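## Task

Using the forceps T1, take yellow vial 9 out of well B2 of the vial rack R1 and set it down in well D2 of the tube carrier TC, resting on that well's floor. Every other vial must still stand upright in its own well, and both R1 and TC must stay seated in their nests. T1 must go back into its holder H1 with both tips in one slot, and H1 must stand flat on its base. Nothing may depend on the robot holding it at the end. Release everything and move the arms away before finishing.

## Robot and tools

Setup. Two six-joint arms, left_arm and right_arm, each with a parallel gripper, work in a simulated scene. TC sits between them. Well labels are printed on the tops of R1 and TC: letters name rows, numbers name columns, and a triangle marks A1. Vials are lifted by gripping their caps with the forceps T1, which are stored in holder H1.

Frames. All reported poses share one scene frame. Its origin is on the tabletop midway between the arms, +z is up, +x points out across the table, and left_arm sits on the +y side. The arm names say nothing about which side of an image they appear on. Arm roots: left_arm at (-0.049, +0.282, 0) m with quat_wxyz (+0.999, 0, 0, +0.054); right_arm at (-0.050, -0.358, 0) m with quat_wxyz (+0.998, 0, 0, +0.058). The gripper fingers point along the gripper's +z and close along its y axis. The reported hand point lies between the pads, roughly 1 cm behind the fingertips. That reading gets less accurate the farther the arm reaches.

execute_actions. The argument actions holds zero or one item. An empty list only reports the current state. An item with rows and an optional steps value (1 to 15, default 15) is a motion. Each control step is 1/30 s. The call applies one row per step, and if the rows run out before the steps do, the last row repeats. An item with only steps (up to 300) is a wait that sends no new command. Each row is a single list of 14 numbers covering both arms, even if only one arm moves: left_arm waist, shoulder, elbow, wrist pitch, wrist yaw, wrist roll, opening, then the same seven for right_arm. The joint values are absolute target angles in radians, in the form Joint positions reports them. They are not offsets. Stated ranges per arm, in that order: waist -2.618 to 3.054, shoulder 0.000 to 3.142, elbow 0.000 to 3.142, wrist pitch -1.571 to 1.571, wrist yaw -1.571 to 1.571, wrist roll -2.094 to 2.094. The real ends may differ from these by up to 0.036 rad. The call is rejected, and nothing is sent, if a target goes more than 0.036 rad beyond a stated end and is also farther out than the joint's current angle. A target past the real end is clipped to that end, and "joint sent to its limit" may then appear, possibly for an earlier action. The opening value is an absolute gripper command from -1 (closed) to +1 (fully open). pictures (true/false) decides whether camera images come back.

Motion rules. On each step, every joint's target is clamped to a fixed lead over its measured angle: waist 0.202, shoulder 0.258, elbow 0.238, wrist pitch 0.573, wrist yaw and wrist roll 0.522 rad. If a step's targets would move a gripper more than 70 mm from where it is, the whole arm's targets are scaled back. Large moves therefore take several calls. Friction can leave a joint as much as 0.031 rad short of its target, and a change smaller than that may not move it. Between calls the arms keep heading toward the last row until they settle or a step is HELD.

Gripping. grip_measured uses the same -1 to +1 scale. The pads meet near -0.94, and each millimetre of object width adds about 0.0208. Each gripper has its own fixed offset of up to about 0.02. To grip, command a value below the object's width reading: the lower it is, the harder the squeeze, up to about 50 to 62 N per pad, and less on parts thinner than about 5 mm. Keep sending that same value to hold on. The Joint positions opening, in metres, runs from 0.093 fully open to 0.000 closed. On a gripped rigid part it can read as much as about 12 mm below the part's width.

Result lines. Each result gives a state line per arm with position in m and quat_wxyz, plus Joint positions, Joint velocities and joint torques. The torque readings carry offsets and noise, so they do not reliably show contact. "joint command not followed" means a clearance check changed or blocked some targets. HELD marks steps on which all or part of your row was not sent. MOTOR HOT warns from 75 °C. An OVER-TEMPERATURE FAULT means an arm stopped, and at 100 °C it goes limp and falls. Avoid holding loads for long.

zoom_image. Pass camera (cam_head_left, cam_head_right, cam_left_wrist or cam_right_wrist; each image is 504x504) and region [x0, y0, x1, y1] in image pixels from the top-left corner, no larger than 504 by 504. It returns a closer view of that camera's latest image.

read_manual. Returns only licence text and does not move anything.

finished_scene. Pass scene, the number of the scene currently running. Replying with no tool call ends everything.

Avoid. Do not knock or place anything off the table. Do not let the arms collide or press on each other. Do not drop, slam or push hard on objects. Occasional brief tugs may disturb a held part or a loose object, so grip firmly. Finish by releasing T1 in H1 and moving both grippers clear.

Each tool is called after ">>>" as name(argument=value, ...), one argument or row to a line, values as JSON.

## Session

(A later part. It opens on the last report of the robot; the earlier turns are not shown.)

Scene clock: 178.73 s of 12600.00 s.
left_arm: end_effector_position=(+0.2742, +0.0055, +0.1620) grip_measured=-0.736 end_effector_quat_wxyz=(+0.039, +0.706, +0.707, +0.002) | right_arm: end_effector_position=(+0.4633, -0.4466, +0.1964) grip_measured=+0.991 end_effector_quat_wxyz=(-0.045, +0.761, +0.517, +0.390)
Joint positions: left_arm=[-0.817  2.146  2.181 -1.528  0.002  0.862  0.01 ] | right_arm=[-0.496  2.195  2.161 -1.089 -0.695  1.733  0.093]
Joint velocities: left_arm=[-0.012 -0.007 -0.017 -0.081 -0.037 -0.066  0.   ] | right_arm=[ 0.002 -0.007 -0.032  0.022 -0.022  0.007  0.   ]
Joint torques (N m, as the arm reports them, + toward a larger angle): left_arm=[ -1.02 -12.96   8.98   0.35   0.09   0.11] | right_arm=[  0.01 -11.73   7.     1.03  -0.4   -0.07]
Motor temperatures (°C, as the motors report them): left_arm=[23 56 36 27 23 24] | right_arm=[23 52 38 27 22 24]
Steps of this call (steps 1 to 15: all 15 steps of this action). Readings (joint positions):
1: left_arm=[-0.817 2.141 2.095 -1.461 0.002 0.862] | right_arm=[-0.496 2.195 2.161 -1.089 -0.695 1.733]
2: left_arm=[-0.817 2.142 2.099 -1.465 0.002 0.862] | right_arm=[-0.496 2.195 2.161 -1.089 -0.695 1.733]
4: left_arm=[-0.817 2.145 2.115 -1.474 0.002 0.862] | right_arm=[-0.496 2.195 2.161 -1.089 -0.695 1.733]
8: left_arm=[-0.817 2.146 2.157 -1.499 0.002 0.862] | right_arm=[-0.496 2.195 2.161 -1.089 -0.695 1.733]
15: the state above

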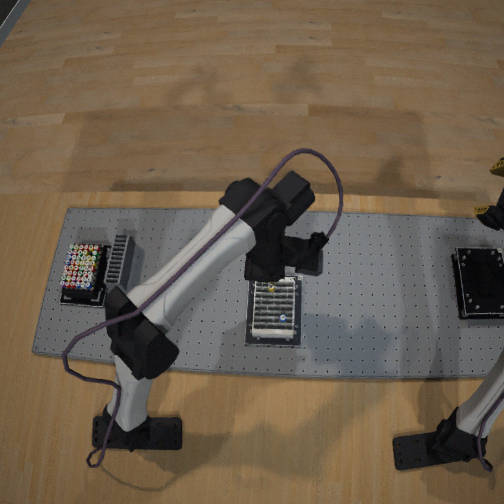

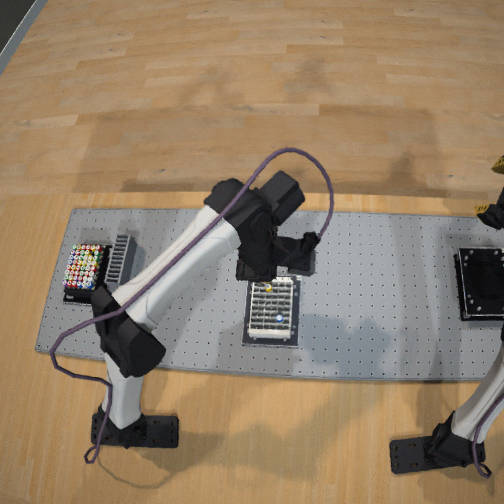

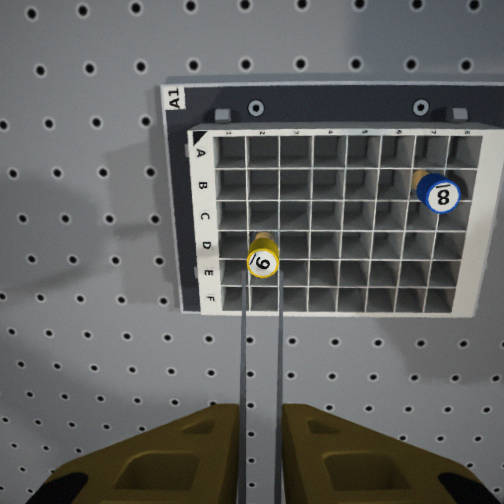

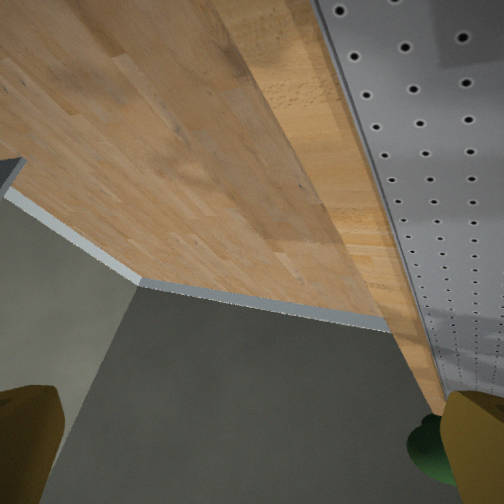

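Placed. Close, lift, swing to holder.

>>> execute_actions(
  actions=[
    {"rows":[[-0.822,2.147,2.19,-1.55,-0.005,0.87,-0.9,-0.496,2.195,2.161,-1.089,-0.695,1.733,1],[-0.822,2.147,2.19,-1.55,-0.005,0.87,-0.9,-0.496,2.195,2.161,-1.089,-0.695,1.733,1],[-0.822,2.147,2.19,-1.55,-0.005,0.87,-0.9,-0.496,2.195,2.161,-1.089,-0.695,1.733,1],[-0.822,2.147,2.19,-1.55,-0.005,0.87,-0.9,-0.496,2.195,2.161,-1.089,-0.695,1.733,1],[-0.822,2.147,2.19,-1.55,-0.005,0.87,-0.9,-0.496,2.195,2.161,-1.089,-0.695,1.733,1],[-0.822,2.12,2.19,-1.55,-0.005,0.87,-0.9,-0.496,2.195,2.161,-1.089,-0.695,1.733,1],[-0.822,2.1,2.19,-1.55,-0.005,0.87,-0.9,-0.496,2.195,2.161,-1.089,-0.695,1.733,1],[-0.822,2.08,2.19,-1.55,-0.005,0.87,-0.9,-0.496,2.195,2.161,-1.089,-0.695,1.733,1],[-0.8,2.07,2.19,-1.55,-0.005,0.85,-0.9,-0.496,2.195,2.161,-1.089,-0.695,1.733,1],[-0.77,2.07,2.19,-1.55,-0.005,0.82,-0.9,-0.496,2.195,2.161,-1.089,-0.695,1.733,1],[-0.73,2.07,2.19,-1.55,-0.005,0.79,-0.9,-0.496,2.195,2.161,-1.089,-0.695,1.733,1],[-0.68,2.07,2.19,-1.55,-0.005,0.76,-0.9,-0.496,2.195,2.161,-1.089,-0.695,1.733,1],[-0.63,2.07,2.19,-1.55,-0.005,0.73,-0.9,-0.496,2.195,2.161,-1.089,-0.695,1.733,1],[-0.58,2.07,2.19,-1.55,-0.005,0.7,-0.9,-0.496,2.195,2.161,-1.089,-0.695,1.733,1],[-0.53,2.07,2.19,-1.55,-0.005,0.67,-0.9,-0.496,2.195,2.161,-1.089,-0.695,1.733,1]],"steps":15},
  ],
  pictures=false,
)

>>> execute_actions(
  actions=[
    {"rows":[[-0.48,2.07,2.19,-1.55,-0.005,0.63,-0.9,-0.496,2.195,2.161,-1.089,-0.695,1.733,1],[-0.43,2.07,2.19,-1.55,-0.005,0.59,-0.9,-0.496,2.195,2.161,-1.089,-0.695,1.733,1],[-0.38,2.07,2.19,-1.55,-0.005,0.55,-0.9,-0.496,2.195,2.161,-1.089,-0.695,1.733,1],[-0.33,2.07,2.19,-1.55,-0.005,0.51,-0.9,-0.496,2.195,2.161,-1.089,-0.695,1.733,1],[-0.28,2.07,2.19,-1.55,-0.005,0.47,-0.9,-0.496,2.195,2.161,-1.089,-0.695,1.733,1],[-0.23,2.07,2.19,-1.55,-0.005,0.43,-0.9,-0.496,2.195,2.161,-1.089,-0.695,1.733,1],[-0.18,2.07,2.19,-1.55,-0.005,0.39,-0.9,-0.496,2.195,2.161,-1.089,-0.695,1.733,1],[-0.13,2.07,2.19,-1.55,-0.005,0.35,-0.9,-0.496,2.195,2.161,-1.089,-0.695,1.733,1],[-0.08,2.07,2.19,-1.55,-0.005,0.31,-0.9,-0.496,2.195,2.161,-1.089,-0.695,1.733,1],[-0.04,2.07,2.19,-1.55,-0.005,0.28,-0.9,-0.496,2.195,2.161,-1.089,-0.695,1.733,1],[0.0,2.07,2.19,-1.55,-0.005,0.25,-0.9,-0.496,2.195,2.161,-1.089,-0.695,1.733,1],[0.03,2.07,2.19,-1.55,-0.005,0.23,-0.9,-0.496,2.195,2.161,-1.089,-0.695,1.733,1],[0.06,2.07,2.19,-1.55,-0.005,0.21,-0.9,-0.496,2.195,2.161,-1.089,-0.695,1.733,1],[0.085,2.07,2.19,-1.55,-0.005,0.2,-0.9,-0.496,2.195,2.161,-1.089,-0.695,1.733,1],[0.1,2.07,2.19,-1.55,-0.005,0.195,-0.9,-0.496,2.195,2.161,-1.089,-0.695,1.733,1]],"steps":15},
  ],
  pictures=false,
)

>>> execute_actions(
  actions=[
    {"rows":[[0.105,2.13,2.17,-1.55,-0.005,0.195,-0.9,-0.496,2.195,2.161,-1.089,-0.695,1.733,1]],"steps":15},
  ],
)

Scene clock: 189.93 s of 12600.00 s.
left_arm: end_effector_position=(+0.3086, +0.0633, +0.1883) grip_measured=-0.894 end_effector_quat_wxyz=(+0.067, +0.612, +0.788, +0.002) | right_arm: end_effector_position=(+0.4633, -0.4466, +0.1964) grip_measured=+0.991 end_effector_quat_wxyz=(-0.045, +0.761, +0.517, +0.390)
Joint positions: left_arm=[-0.654  2.08   2.181 -1.537  0.011  0.773  0.002] | right_arm=[-0.496  2.195  2.161 -1.089 -0.695  1.733  0.093]
Joint velocities: left_arm=[ 1.546 -0.042  0.012 -0.11  -0.022 -0.696 -0.   ] | right_arm=[ 0.012 -0.017 -0.002  0.037  0.051 -0.081  0.001]
Joint torques (N m, as the arm reports them, + toward a larger angle): left_arm=[  1.27 -12.97   8.11   0.46  -0.06  -0.03] | right_arm=[ -0.1  -11.78   7.     1.02  -0.34   0.  ]
Motor temperatures (°C, as the motors report them): left_arm=[23 56 37 27 23 24] | right_arm=[23 53 38 27 22 24]
Steps of this call (steps 1 to 15: the robot went on to your last target; steps 16 to 90: nothing new was sent; then 7.70 s passed at rest; steps 91 to 105: all 15 steps of this action). Readings (joint positions):
91: left_arm=[-0.817 2.146 2.181 -1.537 0.002 0.862] | right_arm=[-0.496 2.195 2.161 -1.089 -0.695 1.733]
92: left_arm=[-0.817 2.146 2.181 -1.537 0.002 0.862] | right_arm=[-0.496 2.195 2.161 -1.089 -0.695 1.733]
94: left_arm=[-0.817 2.146 2.181 -1.537 0.002 0.862] | right_arm=[-0.496 2.195 2.161 -1.089 -0.695 1.733]
98: left_arm=[-0.817 2.139 2.181 -1.537 0.002 0.862] | right_arm=[-0.496 2.195 2.161 -1.089 -0.695 1.733]
105: the state above

Scene clock: 190.43 s of 12600.00 s.
left_arm: end_effector_position=(+0.3633, +0.3589, +0.1880) grip_measured=-0.894 end_effector_quat_wxyz=(+0.064, +0.054, +0.996, +0.018) | right_arm: end_effector_position=(+0.4633, -0.4466, +0.1964) grip_measured=+0.991 end_effector_quat_wxyz=(-0.045, +0.761, +0.517, +0.390)
Joint positions: left_arm=[ 0.073  2.08   2.181 -1.537 -0.005  0.291  0.002] | right_arm=[-0.496  2.195  2.161 -1.089 -0.695  1.733  0.093]
Joint velocities: left_arm=[ 0.759  0.007 -0.002  0.022 -0.066 -0.608  0.   ] | right_arm=[-0.007 -0.012 -0.012  0.007  0.022 -0.066 -0.   ]
Joint torques (N m, as the arm reports them, + toward a larger angle): left_arm=[ -2.04 -13.42   8.1    0.46   0.12  -0.01] | right_arm=[ -0.23 -11.77   6.88   1.04  -0.38  -0.02]
Motor temperatures (°C, as the motors report them): left_arm=[23 56 37 27 23 24] | right_arm=[23 53 38 27 22 24]
Steps of this call (steps 1 to 15: all 15 steps of this action). Readings (joint positions):
1: left_arm=[-0.597 2.080 2.181 -1.537 0.011 0.749] | right_arm=[-0.496 2.195 2.161 -1.089 -0.695 1.733]
2: left_arm=[-0.538 2.080 2.181 -1.537 0.010 0.720] | right_arm=[-0.496 2.195 2.161 -1.089 -0.695 1.733]
4: left_arm=[-0.420 2.080 2.181 -1.537 0.006 0.655] | right_arm=[-0.496 2.195 2.161 -1.089 -0.695 1.733]
8: left_arm=[-0.210 2.080 2.181 -1.537 0.001 0.512] | right_arm=[-0.496 2.195 2.161 -1.089 -0.695 1.733]
15: the state above

Scene clock: 190.93 s of 12600.00 s.
left_arm: end_effector_position=(+0.3627, +0.3769, +0.1665) grip_measured=-0.894 end_effector_quat_wxyz=(+0.038, -0.008, +0.999, +0.014) | right_arm: end_effector_position=(+0.4633, -0.4466, +0.1964) grip_measured=+0.991 end_effector_quat_wxyz=(-0.045, +0.761, +0.517, +0.390)
Joint positions: left_arm=[ 0.113  2.134  2.181 -1.538 -0.011  0.206  0.002] | right_arm=[-0.496  2.195  2.161 -1.089 -0.695  1.733  0.093]
Joint velocities: left_arm=[-0.002 -0.017  0.002  0.007 -0.007 -0.007  0.001] | right_arm=[ 0.007  0.002 -0.002 -0.037 -0.066 -0.007 -0.001]
Joint torques (N m, as the arm reports them, + toward a larger angle): left_arm=[ -1.26 -13.38   6.3    0.36   0.08  -0.07] | right_arm=[ -0.09 -12.06   6.84   1.06  -0.39   0.02]
Motor temperatures (°C, as the motors report them): left_arm=[23 56 37 27 23 24] | right_arm=[23 53 38 27 22 24]
Steps of this call (steps 1 to 15: all 15 steps of this action). Readings (joint positions):
1: left_arm=[0.096 2.084 2.181 -1.538 -0.007 0.273] | right_arm=[-0.496 2.195 2.161 -1.089 -0.695 1.733]
2: left_arm=[0.110 2.089 2.181 -1.538 -0.010 0.258] | right_arm=[-0.496 2.195 2.161 -1.089 -0.695 1.733]
4: left_arm=[0.118 2.106 2.181 -1.538 -0.011 0.237] | right_arm=[-0.496 2.195 2.161 -1.089 -0.695 1.733]
8: left_arm=[0.114 2.132 2.181 -1.538 -0.011 0.217] | right_arm=[-0.496 2.195 2.161 -1.089 -0.695 1.733]
15: the state above

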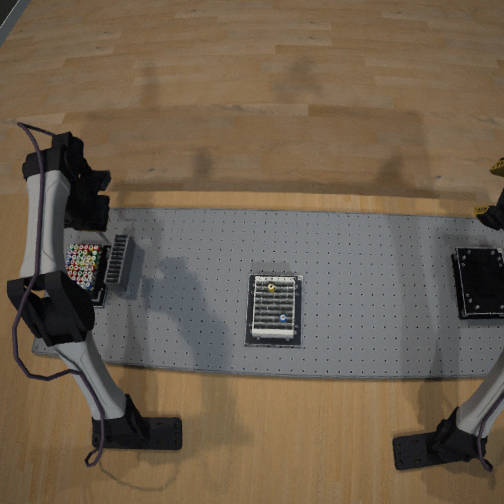

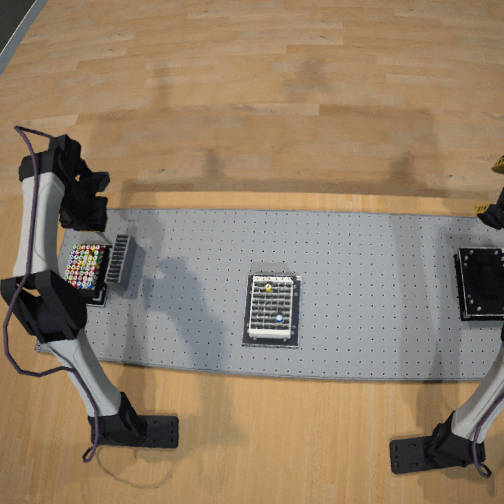

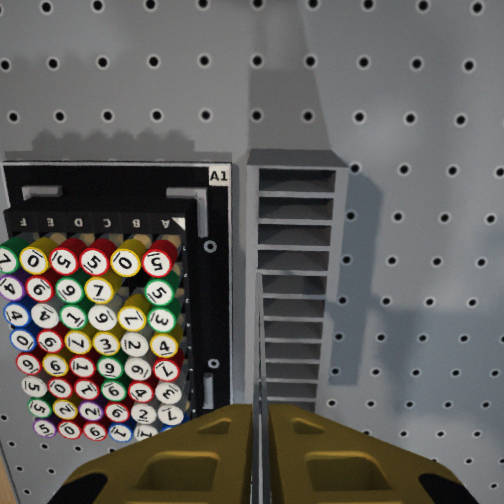

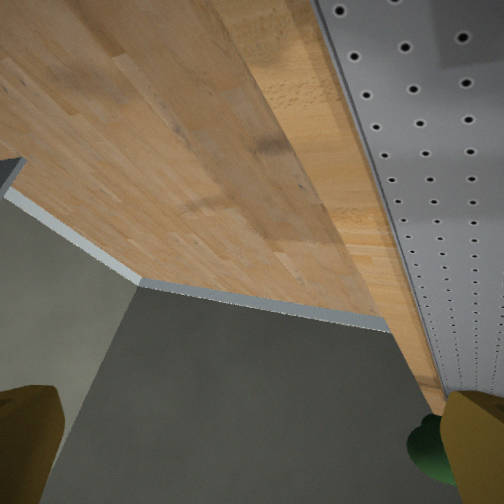

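>>> execute_actions(
  actions=[
    {"rows":[[0.084,2.13,2.11,-1.478,0.007,0.195,-0.9,-0.496,2.195,2.161,-1.089,-0.695,1.733,1]],"steps":15},
  ],
)

>>> zoom_image(
  camera="cam_left_wrist",
  region=[150, 130, 380, 360],
)

Scene clock: 194.20 s of 12600.00 s.
left_arm: end_effector_position=(+0.3649, +0.3656, +0.1519) grip_measured=-0.894 end_effector_quat_wxyz=(+0.031, +0.002, +0.999, +0.007) | right_arm: end_effector_position=(+0.4633, -0.4466, +0.1964) grip_measured=+0.991 end_effector_quat_wxyz=(-0.045, +0.761, +0.517, +0.390)
Joint positions: left_arm=[ 0.09   2.133  2.12  -1.495 -0.     0.202  0.002] | right_arm=[-0.496  2.195  2.161 -1.089 -0.695  1.733  0.093]
Joint velocities: left_arm=[-0.002 -0.007 -0.002 -0.081  0.081  0.007 -0.   ] | right_arm=[-0.007  0.012 -0.012  0.007  0.007 -0.066  0.   ]
Joint torques (N m, as the arm reports them, + toward a larger angle): left_arm=[ -0.99 -13.17   6.74   0.54   0.12  -0.05] | right_arm=[ -0.14 -11.91   6.71   1.02  -0.36  -0.01]
Motor temperatures (°C, as the motors report them): left_arm=[23 57 36 27 23 24] | right_arm=[23 53 38 27 22 24]
Steps of this call (steps 1 to 15: the robot went on to your last target; steps 16 to 83: nothing new was sent; steps 84 to 98: all 15 steps of this action). Readings (joint positions):
84: left_arm=[0.112 2.132 2.170 -1.529 -0.010 0.203] | right_arm=[-0.496 2.195 2.161 -1.089 -0.695 1.733]
85: left_arm=[0.109 2.129 2.155 -1.520 -0.010 0.202] | right_arm=[-0.496 2.195 2.161 -1.089 -0.695 1.733]
87: left_arm=[0.100 2.131 2.132 -1.511 -0.007 0.202] | right_arm=[-0.496 2.195 2.161 -1.089 -0.695 1.733]
91: left_arm=[0.090 2.133 2.120 -1.503 -0.001 0.202] | right_arm=[-0.496 2.195 2.161 -1.089 -0.695 1.733]
98: the state above

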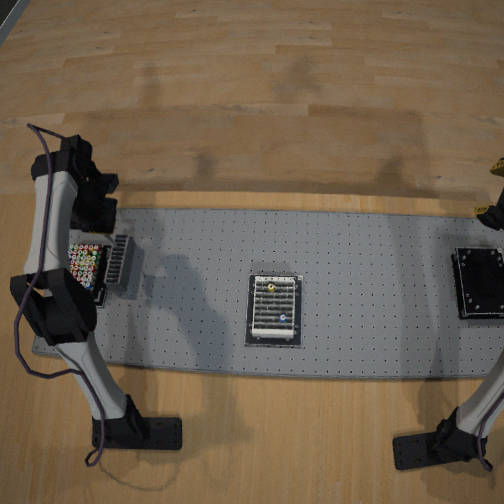

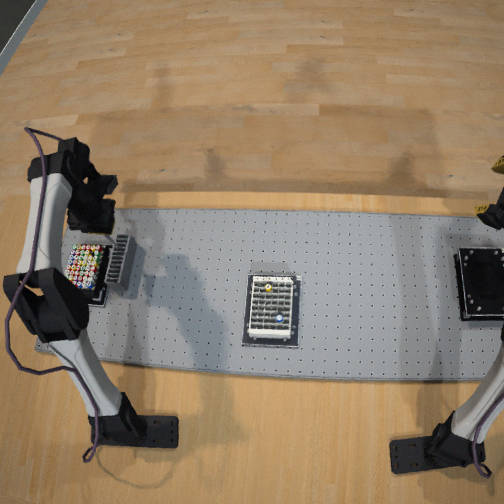

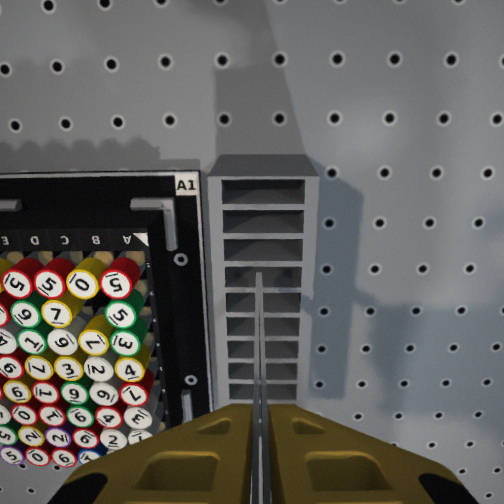

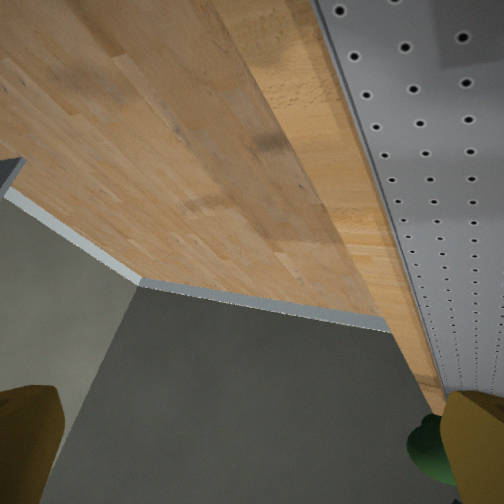

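Region (150, 130, 380, 360) of cam_left_wrist's 504x504 image, scaled by 2.191, with more detail than that image has.

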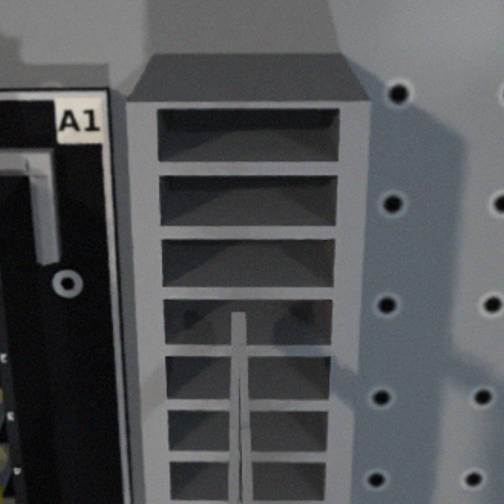

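>>> execute_actions(
  actions=[
    {"rows":[[0.084,2.13,2.088,-1.49,0.007,0.195,-0.9,-0.496,2.195,2.161,-1.089,-0.695,1.733,1]],"steps":15},
  ],
)

>>> zoom_image(
  camera="cam_left_wrist",
  region=[150, 130, 380, 360],
)

Scene clock: 197.93 s of 12600.00 s.
left_arm: end_effector_position=(+0.3620, +0.3650, +0.1470) grip_measured=-0.894 end_effector_quat_wxyz=(+0.023, +0.002, +1.000, +0.005) | right_arm: end_effector_position=(+0.4633, -0.4466, +0.1964) grip_measured=+0.991 end_effector_quat_wxyz=(-0.045, +0.761, +0.517, +0.390)
Joint positions: left_arm=[ 0.09   2.133  2.101 -1.492 -0.     0.202  0.002] | right_arm=[-0.496  2.195  2.161 -1.089 -0.695  1.733  0.093]
Joint velocities: left_arm=[ 0.002 -0.002 -0.012 -0.051 -0.037  0.051 -0.001] | right_arm=[ 0.007 -0.007  0.007 -0.007  0.037  0.007 -0.001]
Joint torques (N m, as the arm reports them, + toward a larger angle): left_arm=[ -0.96 -13.38   6.38   0.49   0.08  -0.03] | right_arm=[  0.   -11.83   6.96   1.05  -0.38  -0.07]
Motor temperatures (°C, as the motors report them): left_arm=[23 57 36 27 23 24] | right_arm=[23 53 38 27 22 24]
Steps of this call (steps 1 to 15: the robot went on to your last target; steps 16 to 90: nothing new was sent; then 0.23 s passed at rest; steps 91 to 105: all 15 steps of this action). Readings (joint positions):
91: left_arm=[0.090 2.133 2.118 -1.492 -0.000 0.202] | right_arm=[-0.496 2.195 2.161 -1.089 -0.695 1.733]
92: left_arm=[0.090 2.133 2.114 -1.492 -0.000 0.202] | right_arm=[-0.496 2.195 2.161 -1.089 -0.695 1.733]
94: left_arm=[0.090 2.133 2.105 -1.492 -0.000 0.202] | right_arm=[-0.496 2.195 2.161 -1.089 -0.695 1.733]
98: left_arm=[0.090 2.133 2.101 -1.492 -0.000 0.202] | right_arm=[-0.496 2.195 2.161 -1.089 -0.695 1.733]
105: the state above

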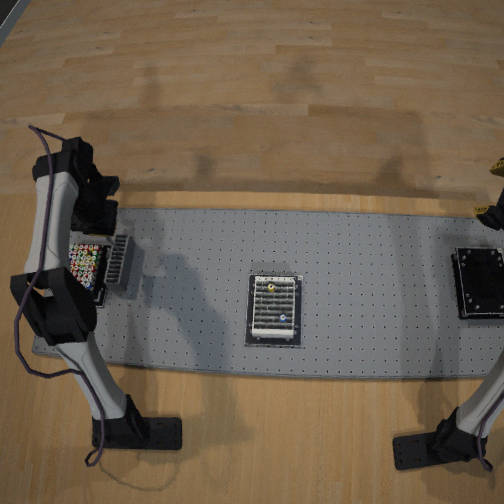

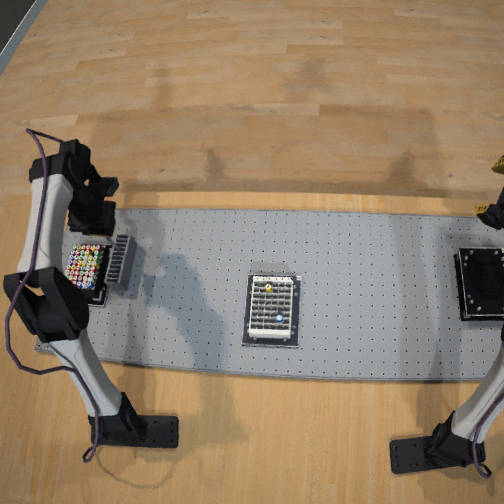

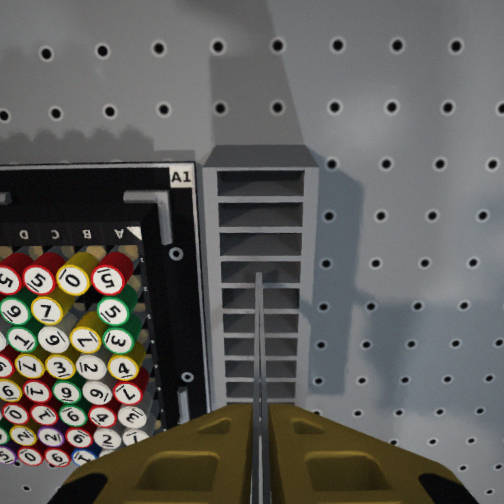

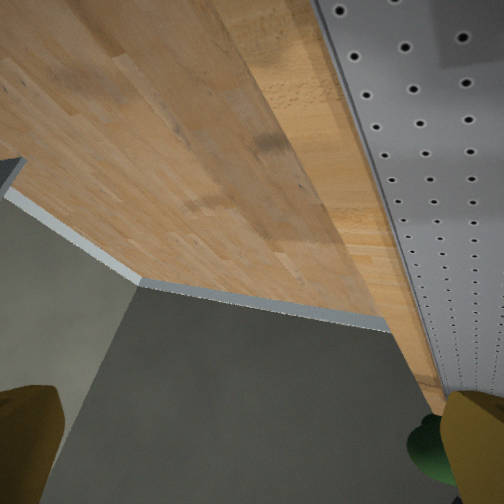

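Region (150, 130, 380, 360) of cam_left_wrist's 504x504 image, scaled by 2.191, with more detail than that image has.

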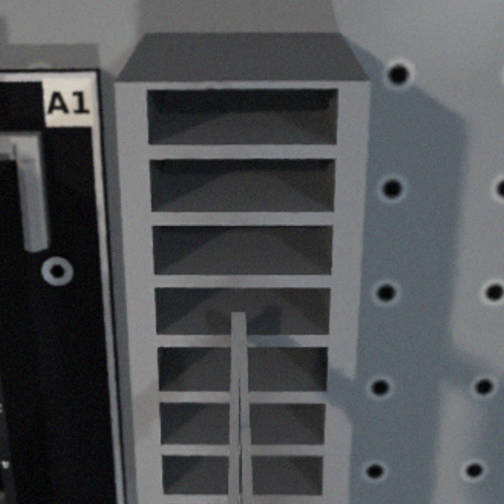

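>>> execute_actions(
  actions=[
    {"rows":[[0.084,2.13,2.08,-1.475,0.007,0.195,-0.9,-0.496,2.195,2.161,-1.089,-0.695,1.733,1],[0.084,2.13,2.072,-1.468,0.007,0.195,-0.9,-0.496,2.195,2.161,-1.089,-0.695,1.733,1],[0.084,2.13,2.064,-1.461,0.007,0.195,-0.9,-0.496,2.195,2.161,-1.089,-0.695,1.733,1],[0.084,2.13,2.056,-1.454,0.007,0.195,-0.9,-0.496,2.195,2.161,-1.089,-0.695,1.733,1],[0.084,2.13,2.048,-1.447,0.007,0.195,-0.9,-0.496,2.195,2.161,-1.089,-0.695,1.733,1],[0.084,2.13,2.04,-1.44,0.007,0.195,-0.9,-0.496,2.195,2.161,-1.089,-0.695,1.733,1],[0.084,2.13,2.032,-1.433,0.007,0.195,-0.9,-0.496,2.195,2.161,-1.089,-0.695,1.733,1],[0.084,2.13,2.024,-1.426,0.007,0.195,-0.9,-0.496,2.195,2.161,-1.089,-0.695,1.733,1],[0.084,2.13,2.016,-1.418,0.007,0.195,-0.9,-0.496,2.195,2.161,-1.089,-0.695,1.733,1],[0.084,2.13,2.008,-1.41,0.007,0.195,-0.9,-0.496,2.195,2.161,-1.089,-0.695,1.733,1]],"steps":15},
  ],
)

Scene clock: 205.70 s of 12600.00 s.
left_arm: end_effector_position=(+0.3631, +0.3648, +0.1276) grip_measured=-0.894 end_effector_quat_wxyz=(+0.019, +0.002, +1.000, +0.003) | right_arm: end_effector_position=(+0.4633, -0.4466, +0.1964) grip_measured=+0.991 end_effector_quat_wxyz=(-0.045, +0.761, +0.517, +0.390)
Joint positions: left_arm=[ 0.09   2.133  2.023 -1.424  0.002  0.202  0.002] | right_arm=[-0.496  2.195  2.161 -1.089 -0.695  1.733  0.093]
Joint velocities: left_arm=[-0.007 -0.002 -0.012 -0.007  0.022  0.051  0.   ] | right_arm=[-0.007  0.002 -0.007 -0.037  0.022  0.022  0.   ]
Joint torques (N m, as the arm reports them, + toward a larger angle): left_arm=[ -1.06 -13.42   6.12   0.5    0.09  -0.06] | right_arm=[ -0.12 -11.8    7.12   1.05  -0.37  -0.05]
Motor temperatures (°C, as the motors report them): left_arm=[23 57 36 27 23 24] | right_arm=[23 53 38 27 22 24]
Steps of this call (steps 1 to 15: the robot went on to your last target; steps 16 to 90: nothing new was sent; then 4.27 s passed at rest; steps 91 to 105: all 15 steps of this action). Readings (joint positions):
91: left_arm=[0.090 2.133 2.101 -1.492 -0.000 0.202] | right_arm=[-0.496 2.195 2.161 -1.089 -0.695 1.733]
92: left_arm=[0.090 2.133 2.099 -1.490 -0.000 0.202] | right_arm=[-0.496 2.195 2.161 -1.089 -0.695 1.733]
94: left_arm=[0.090 2.133 2.087 -1.482 -0.000 0.202] | right_arm=[-0.496 2.195 2.161 -1.089 -0.695 1.733]
98: left_arm=[0.090 2.133 2.054 -1.454 0.001 0.202] | right_arm=[-0.496 2.195 2.161 -1.089 -0.695 1.733]
105: the state above

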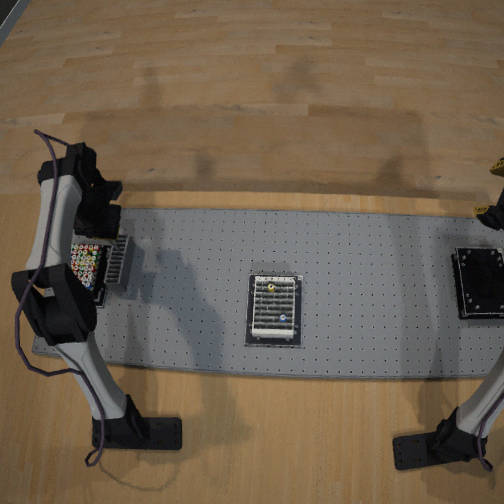

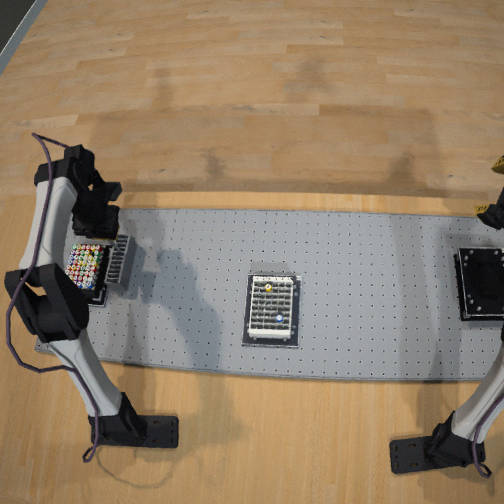

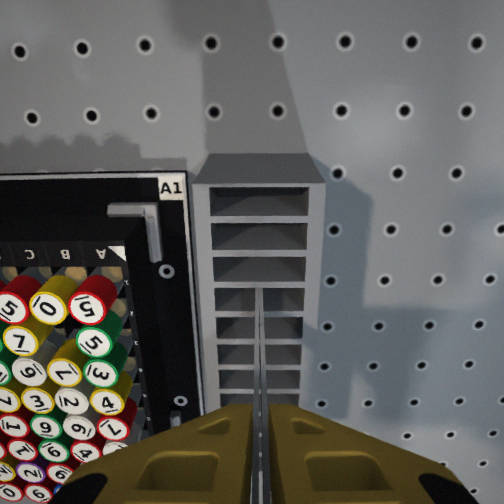

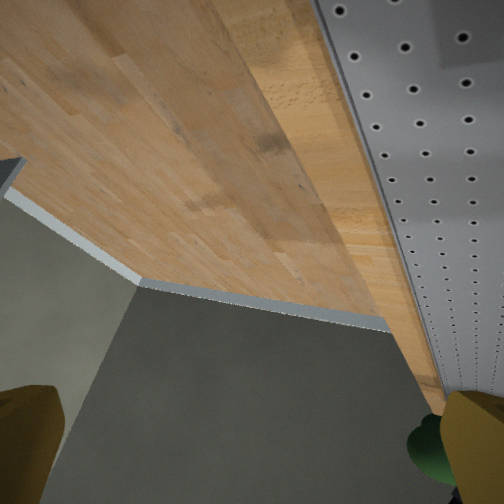

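In slot. Descend to z≈0.104.

>>> execute_actions(
  actions=[
    {"rows":[[0.084,2.13,1.999,-1.402,0.007,0.195,-0.9,-0.496,2.195,2.161,-1.089,-0.695,1.733,1],[0.084,2.13,1.99,-1.394,0.007,0.195,-0.9,-0.496,2.195,2.161,-1.089,-0.695,1.733,1],[0.084,2.13,1.981,-1.386,0.007,0.195,-0.9,-0.496,2.195,2.161,-1.089,-0.695,1.733,1],[0.084,2.13,1.972,-1.378,0.007,0.195,-0.9,-0.496,2.195,2.161,-1.089,-0.695,1.733,1],[0.084,2.13,1.963,-1.37,0.007,0.195,-0.9,-0.496,2.195,2.161,-1.089,-0.695,1.733,1],[0.084,2.13,1.954,-1.362,0.007,0.195,-0.9,-0.496,2.195,2.161,-1.089,-0.695,1.733,1],[0.084,2.13,1.945,-1.353,0.007,0.195,-0.9,-0.496,2.195,2.161,-1.089,-0.695,1.733,1],[0.084,2.13,1.936,-1.344,0.007,0.195,-0.9,-0.496,2.195,2.161,-1.089,-0.695,1.733,1],[0.084,2.13,1.927,-1.335,0.007,0.195,-0.9,-0.496,2.195,2.161,-1.089,-0.695,1.733,1],[0.084,2.13,1.918,-1.326,0.007,0.195,-0.9,-0.496,2.195,2.161,-1.089,-0.695,1.733,1],[0.084,2.13,1.914,-1.322,0.007,0.195,-0.9,-0.496,2.195,2.161,-1.089,-0.695,1.733,1]],"steps":15},
  ],
  pictures=false,
)

>>> execute_actions(
  actions=[
    {"rows":[[0.084,2.13,1.92,-1.33,0.007,0.195,-0.8,-0.496,2.195,2.161,-1.089,-0.695,1.733,1],[0.084,2.13,1.92,-1.33,0.007,0.195,-0.7,-0.496,2.195,2.161,-1.089,-0.695,1.733,1],[0.084,2.13,1.92,-1.33,0.007,0.195,-0.6,-0.496,2.195,2.161,-1.089,-0.695,1.733,1],[0.084,2.13,1.92,-1.33,0.007,0.195,-0.4,-0.496,2.195,2.161,-1.089,-0.695,1.733,1],[0.084,2.13,1.92,-1.33,0.007,0.195,-0.2,-0.496,2.195,2.161,-1.089,-0.695,1.733,1]],"steps":15},
  ],
)

Scene clock: 212.63 s of 12600.00 s.
left_arm: end_effector_position=(+0.3641, +0.3648, +0.1040) grip_measured=-0.894 end_effector_quat_wxyz=(+0.017, +0.002, +1.000, +0.002) | right_arm: end_effector_position=(+0.4633, -0.4466, +0.1964) grip_measured=+0.991 end_effector_quat_wxyz=(-0.045, +0.761, +0.517, +0.390)
Joint positions: left_arm=[ 0.09   2.133  1.93  -1.334  0.003  0.202  0.002] | right_arm=[-0.496  2.195  2.161 -1.089 -0.695  1.733  0.093]
Joint velocities: left_arm=[ 0.002  0.007 -0.027  0.022 -0.066 -0.081 -0.001] | right_arm=[-0.002  0.002  0.002 -0.022 -0.007 -0.037 -0.001]
Joint torques (N m, as the arm reports them, + toward a larger angle): left_arm=[ -1.02 -13.43   6.19   0.52   0.08  -0.07] | right_arm=[  0.08 -11.7    6.84   1.    -0.43  -0.01]
Motor temperatures (°C, as the motors report them): left_arm=[23 57 36 27 23 24] | right_arm=[23 54 38 27 22 24]
Steps of this call (steps 1 to 15: the robot went on to your last target; steps 16 to 90: nothing new was sent; then 3.43 s passed at rest; steps 91 to 105: all 15 steps of this action). Readings (joint positions):
91: left_arm=[0.090 2.133 2.022 -1.422 0.002 0.202] | right_arm=[-0.496 2.195 2.161 -1.089 -0.695 1.733]
92: left_arm=[0.090 2.133 2.018 -1.419 0.002 0.202] | right_arm=[-0.496 2.195 2.161 -1.089 -0.695 1.733]
94: left_arm=[0.090 2.133 2.004 -1.407 0.002 0.202] | right_arm=[-0.496 2.195 2.161 -1.089 -0.695 1.733]
98: left_arm=[0.090 2.133 1.969 -1.373 0.003 0.202] | right_arm=[-0.496 2.195 2.161 -1.089 -0.695 1.733]
105: the state above

Scene clock: 213.13 s of 12600.00 s.
left_arm: end_effector_position=(+0.3641, +0.3648, +0.1040) grip_measured=-0.201 end_effector_quat_wxyz=(+0.017, +0.002, +1.000, +0.002) | right_arm: end_effector_position=(+0.4633, -0.4466, +0.1964) grip_measured=+0.991 end_effector_quat_wxyz=(-0.045, +0.761, +0.517, +0.390)
Joint positions: left_arm=[ 0.09   2.133  1.93  -1.334  0.003  0.202  0.036] | right_arm=[-0.496  2.195  2.161 -1.089 -0.695  1.733  0.093]
Joint velocities: left_arm=[ 0.002  0.017  0.007  0.051  0.007  0.037 -0.001] | right_arm=[-0.017  0.007 -0.002 -0.037 -0.022 -0.051  0.002]
Joint torques (N m, as the arm reports them, + toward a larger angle): left_arm=[ -0.9  -13.49   6.62   0.44   0.07  -0.07] | right_arm=[  0.24 -11.8    6.95   1.02  -0.35  -0.05]
Motor temperatures (°C, as the motors report them): left_arm=[23 58 36 27 23 24] | right_arm=[23 54 38 27 22 24]
Steps of this call (steps 1 to 15: all 15 steps of this action). Readings (joint positions):
1: left_arm=[0.090 2.133 1.930 -1.334 0.003 0.202] | right_arm=[-0.496 2.195 2.161 -1.089 -0.695 1.733]
2: left_arm=[0.090 2.133 1.930 -1.334 0.003 0.202] | right_arm=[-0.496 2.195 2.161 -1.089 -0.695 1.733]
4: left_arm=[0.090 2.133 1.930 -1.334 0.003 0.202] | right_arm=[-0.496 2.195 2.161 -1.089 -0.695 1.733]
8: left_arm=[0.090 2.133 1.930 -1.334 0.003 0.202] | right_arm=[-0.496 2.195 2.161 -1.089 -0.695 1.733]
15: the state above

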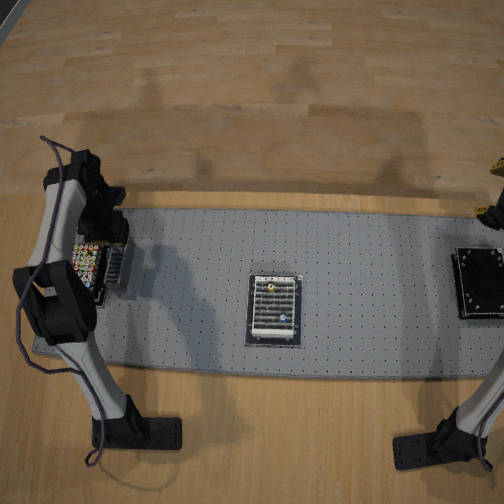

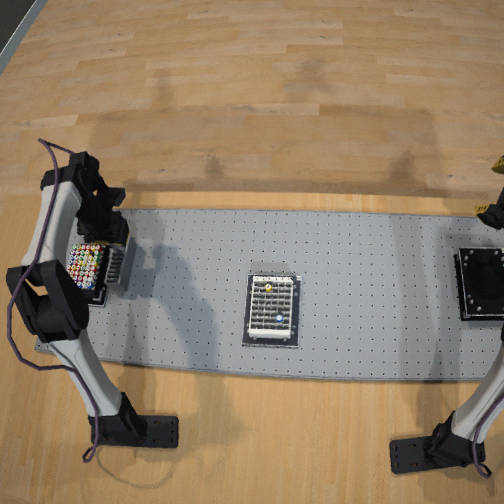

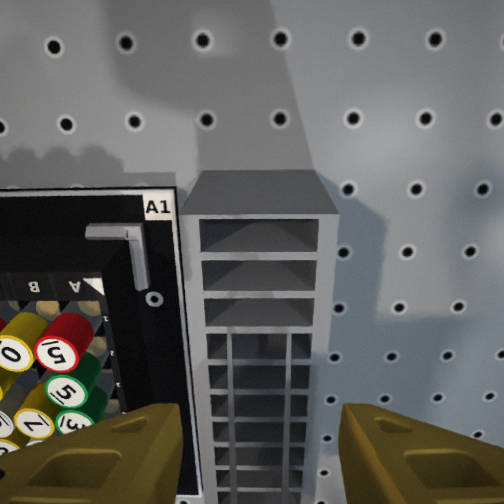

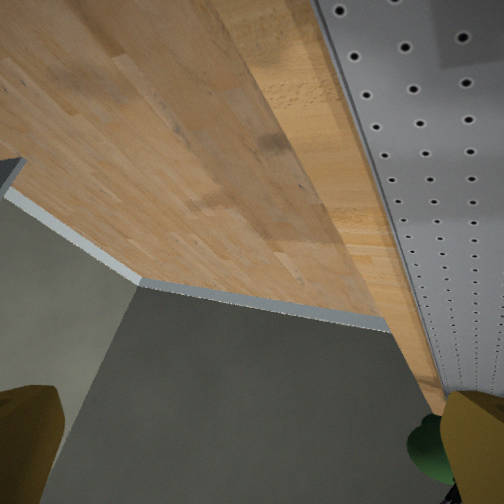

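>>> execute_actions(
  actions=[
    {"rows":[[0.084,2.13,1.97,-1.37,0.007,0.195,-0.2,-0.496,2.195,2.161,-1.089,-0.695,1.733,1],[0.084,2.13,1.995,-1.395,0.007,0.195,-0.2,-0.496,2.195,2.161,-1.089,-0.695,1.733,1],[0.084,2.13,2.02,-1.42,0.007,0.195,-0.2,-0.496,2.195,2.161,-1.089,-0.695,1.733,1],[0.084,2.13,2.045,-1.445,0.007,0.195,-0.2,-0.496,2.195,2.161,-1.089,-0.695,1.733,1],[0.084,2.13,2.07,-1.47,0.007,0.195,-0.2,-0.496,2.195,2.161,-1.089,-0.695,1.733,1],[0.084,2.13,2.095,-1.495,0.007,0.195,-0.2,-0.496,2.195,2.161,-1.089,-0.695,1.733,1],[0.084,2.13,2.12,-1.52,0.007,0.195,-0.2,-0.496,2.195,2.161,-1.089,-0.695,1.733,1],[0.084,2.13,2.145,-1.545,0.007,0.195,-0.2,-0.496,2.195,2.161,-1.089,-0.695,1.733,1],[0.084,2.11,2.17,-1.55,0.007,0.195,-0.2,-0.496,2.195,2.161,-1.089,-0.695,1.733,1],[0.084,2.08,2.19,-1.55,0.007,0.195,-0.2,-0.496,2.195,2.161,-1.089,-0.695,1.733,1],[0.084,2.05,2.19,-1.55,0.007,0.195,-0.2,-0.496,2.195,2.161,-1.089,-0.695,1.733,1],[0.084,2.02,2.19,-1.55,0.007,0.195,-0.2,-0.496,2.195,2.161,-1.089,-0.695,1.733,1],[0.084,1.99,2.19,-1.55,0.007,0.195,-0.2,-0.496,2.195,2.161,-1.089,-0.695,1.733,1],[0.084,1.96,2.19,-1.55,0.007,0.195,-0.2,-0.496,2.195,2.161,-1.089,-0.695,1.733,1]],"steps":15},
  ],
  pictures=false,
)

>>> execute_actions(
  actions=[
    {"steps":15},
  ],
)

Scene clock: 219.80 s of 12600.00 s.
left_arm: end_effector_position=(+0.3607, +0.3642, +0.2068) grip_measured=-0.201 end_effector_quat_wxyz=(+0.098, +0.002, +0.995, +0.018) | right_arm: end_effector_position=(+0.4633, -0.4466, +0.1964) grip_measured=+0.991 end_effector_quat_wxyz=(-0.045, +0.761, +0.517, +0.390)
Joint positions: left_arm=[ 0.09   2.022  2.161 -1.511  0.003  0.202  0.036] | right_arm=[-0.496  2.195  2.161 -1.089 -0.695  1.733  0.093]
Joint velocities: left_arm=[-0.002 -0.852  0.149 -0.227 -0.007  0.007 -0.   ] | right_arm=[ 0.002  0.002 -0.002 -0.007  0.037 -0.022 -0.002]
Joint torques (N m, as the arm reports them, + toward a larger angle): left_arm=[ -1.04 -12.96   9.25   0.62   0.08  -0.05] | right_arm=[  0.07 -11.86   6.87   1.01  -0.35   0.  ]
Motor temperatures (°C, as the motors report them): left_arm=[23 58 36 27 23 24] | right_arm=[23 54 38 27 22 24]
Steps of this call (steps 1 to 15: the robot went on to your last target; steps 16 to 90: nothing new was sent; then 3.17 s passed at rest; steps 91 to 105: all 15 steps of this action). Readings (joint positions):
91: left_arm=[0.090 2.133 1.933 -1.338 0.003 0.202] | right_arm=[-0.496 2.195 2.161 -1.089 -0.695 1.733]
92: left_arm=[0.090 2.134 1.942 -1.348 0.003 0.202] | right_arm=[-0.496 2.195 2.161 -1.089 -0.695 1.733]
94: left_arm=[0.090 2.137 1.979 -1.376 0.003 0.202] | right_arm=[-0.496 2.195 2.161 -1.089 -0.695 1.733]
98: left_arm=[0.090 2.137 2.085 -1.445 0.003 0.202] | right_arm=[-0.496 2.195 2.161 -1.089 -0.695 1.733]
105: the state above

Scene clock: 220.30 s of 12600.00 s.
left_arm: end_effector_position=(+0.3507, +0.3622, +0.2396) grip_measured=-0.201 end_effector_quat_wxyz=(+0.131, +0.002, +0.991, +0.025) | right_arm: end_effector_position=(+0.4633, -0.4466, +0.1964) grip_measured=+0.991 end_effector_quat_wxyz=(-0.045, +0.761, +0.517, +0.390)
Joint positions: left_arm=[ 0.09   1.954  2.187 -1.536  0.003  0.202  0.036] | right_arm=[-0.496  2.195  2.161 -1.089 -0.695  1.733  0.093]
Joint velocities: left_arm=[-0.017 -0.017  0.017 -0.066 -0.022 -0.022  0.   ] | right_arm=[ 0.022 -0.012  0.002  0.022  0.007 -0.037 -0.001]
Joint torques (N m, as the arm reports them, + toward a larger angle): left_arm=[ -1.02 -10.72   7.45   0.76   0.06  -0.03] | right_arm=[ -0.1  -11.75   6.96   1.05  -0.31  -0.02]
Motor temperatures (°C, as the motors report them): left_arm=[23 58 36 27 23 24] | right_arm=[23 54 38 27 22 24]
Steps of this call (steps 1 to 15: the robot went on to your last target). Readings (joint positions):
1: left_arm=[0.090 1.996 2.167 -1.517 0.003 0.202] | right_arm=[-0.496 2.195 2.161 -1.089 -0.695 1.733]
2: left_arm=[0.090 1.974 2.174 -1.521 0.003 0.202] | right_arm=[-0.496 2.195 2.161 -1.089 -0.695 1.733]
4: left_arm=[0.090 1.947 2.185 -1.527 0.003 0.202] | right_arm=[-0.496 2.195 2.161 -1.089 -0.695 1.733]
8: left_arm=[0.090 1.946 2.187 -1.534 0.003 0.202] | right_arm=[-0.496 2.195 2.161 -1.089 -0.695 1.733]
15: the state above

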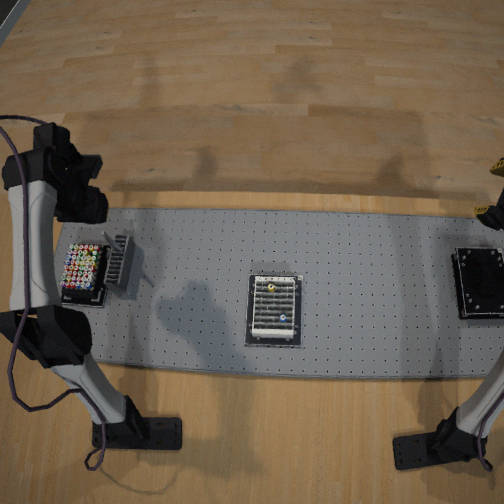

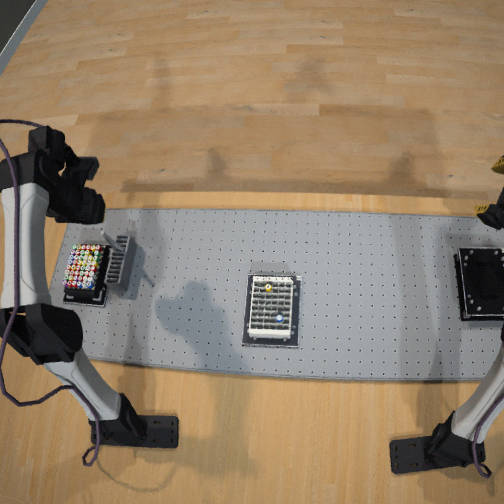

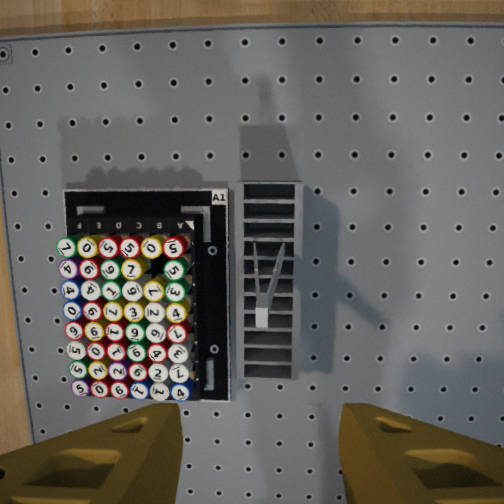

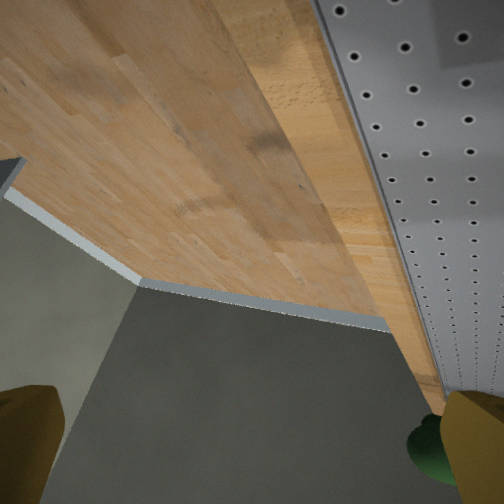

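>>> finished_scene(
  scene=2,
)

The scene is finished: the task was done.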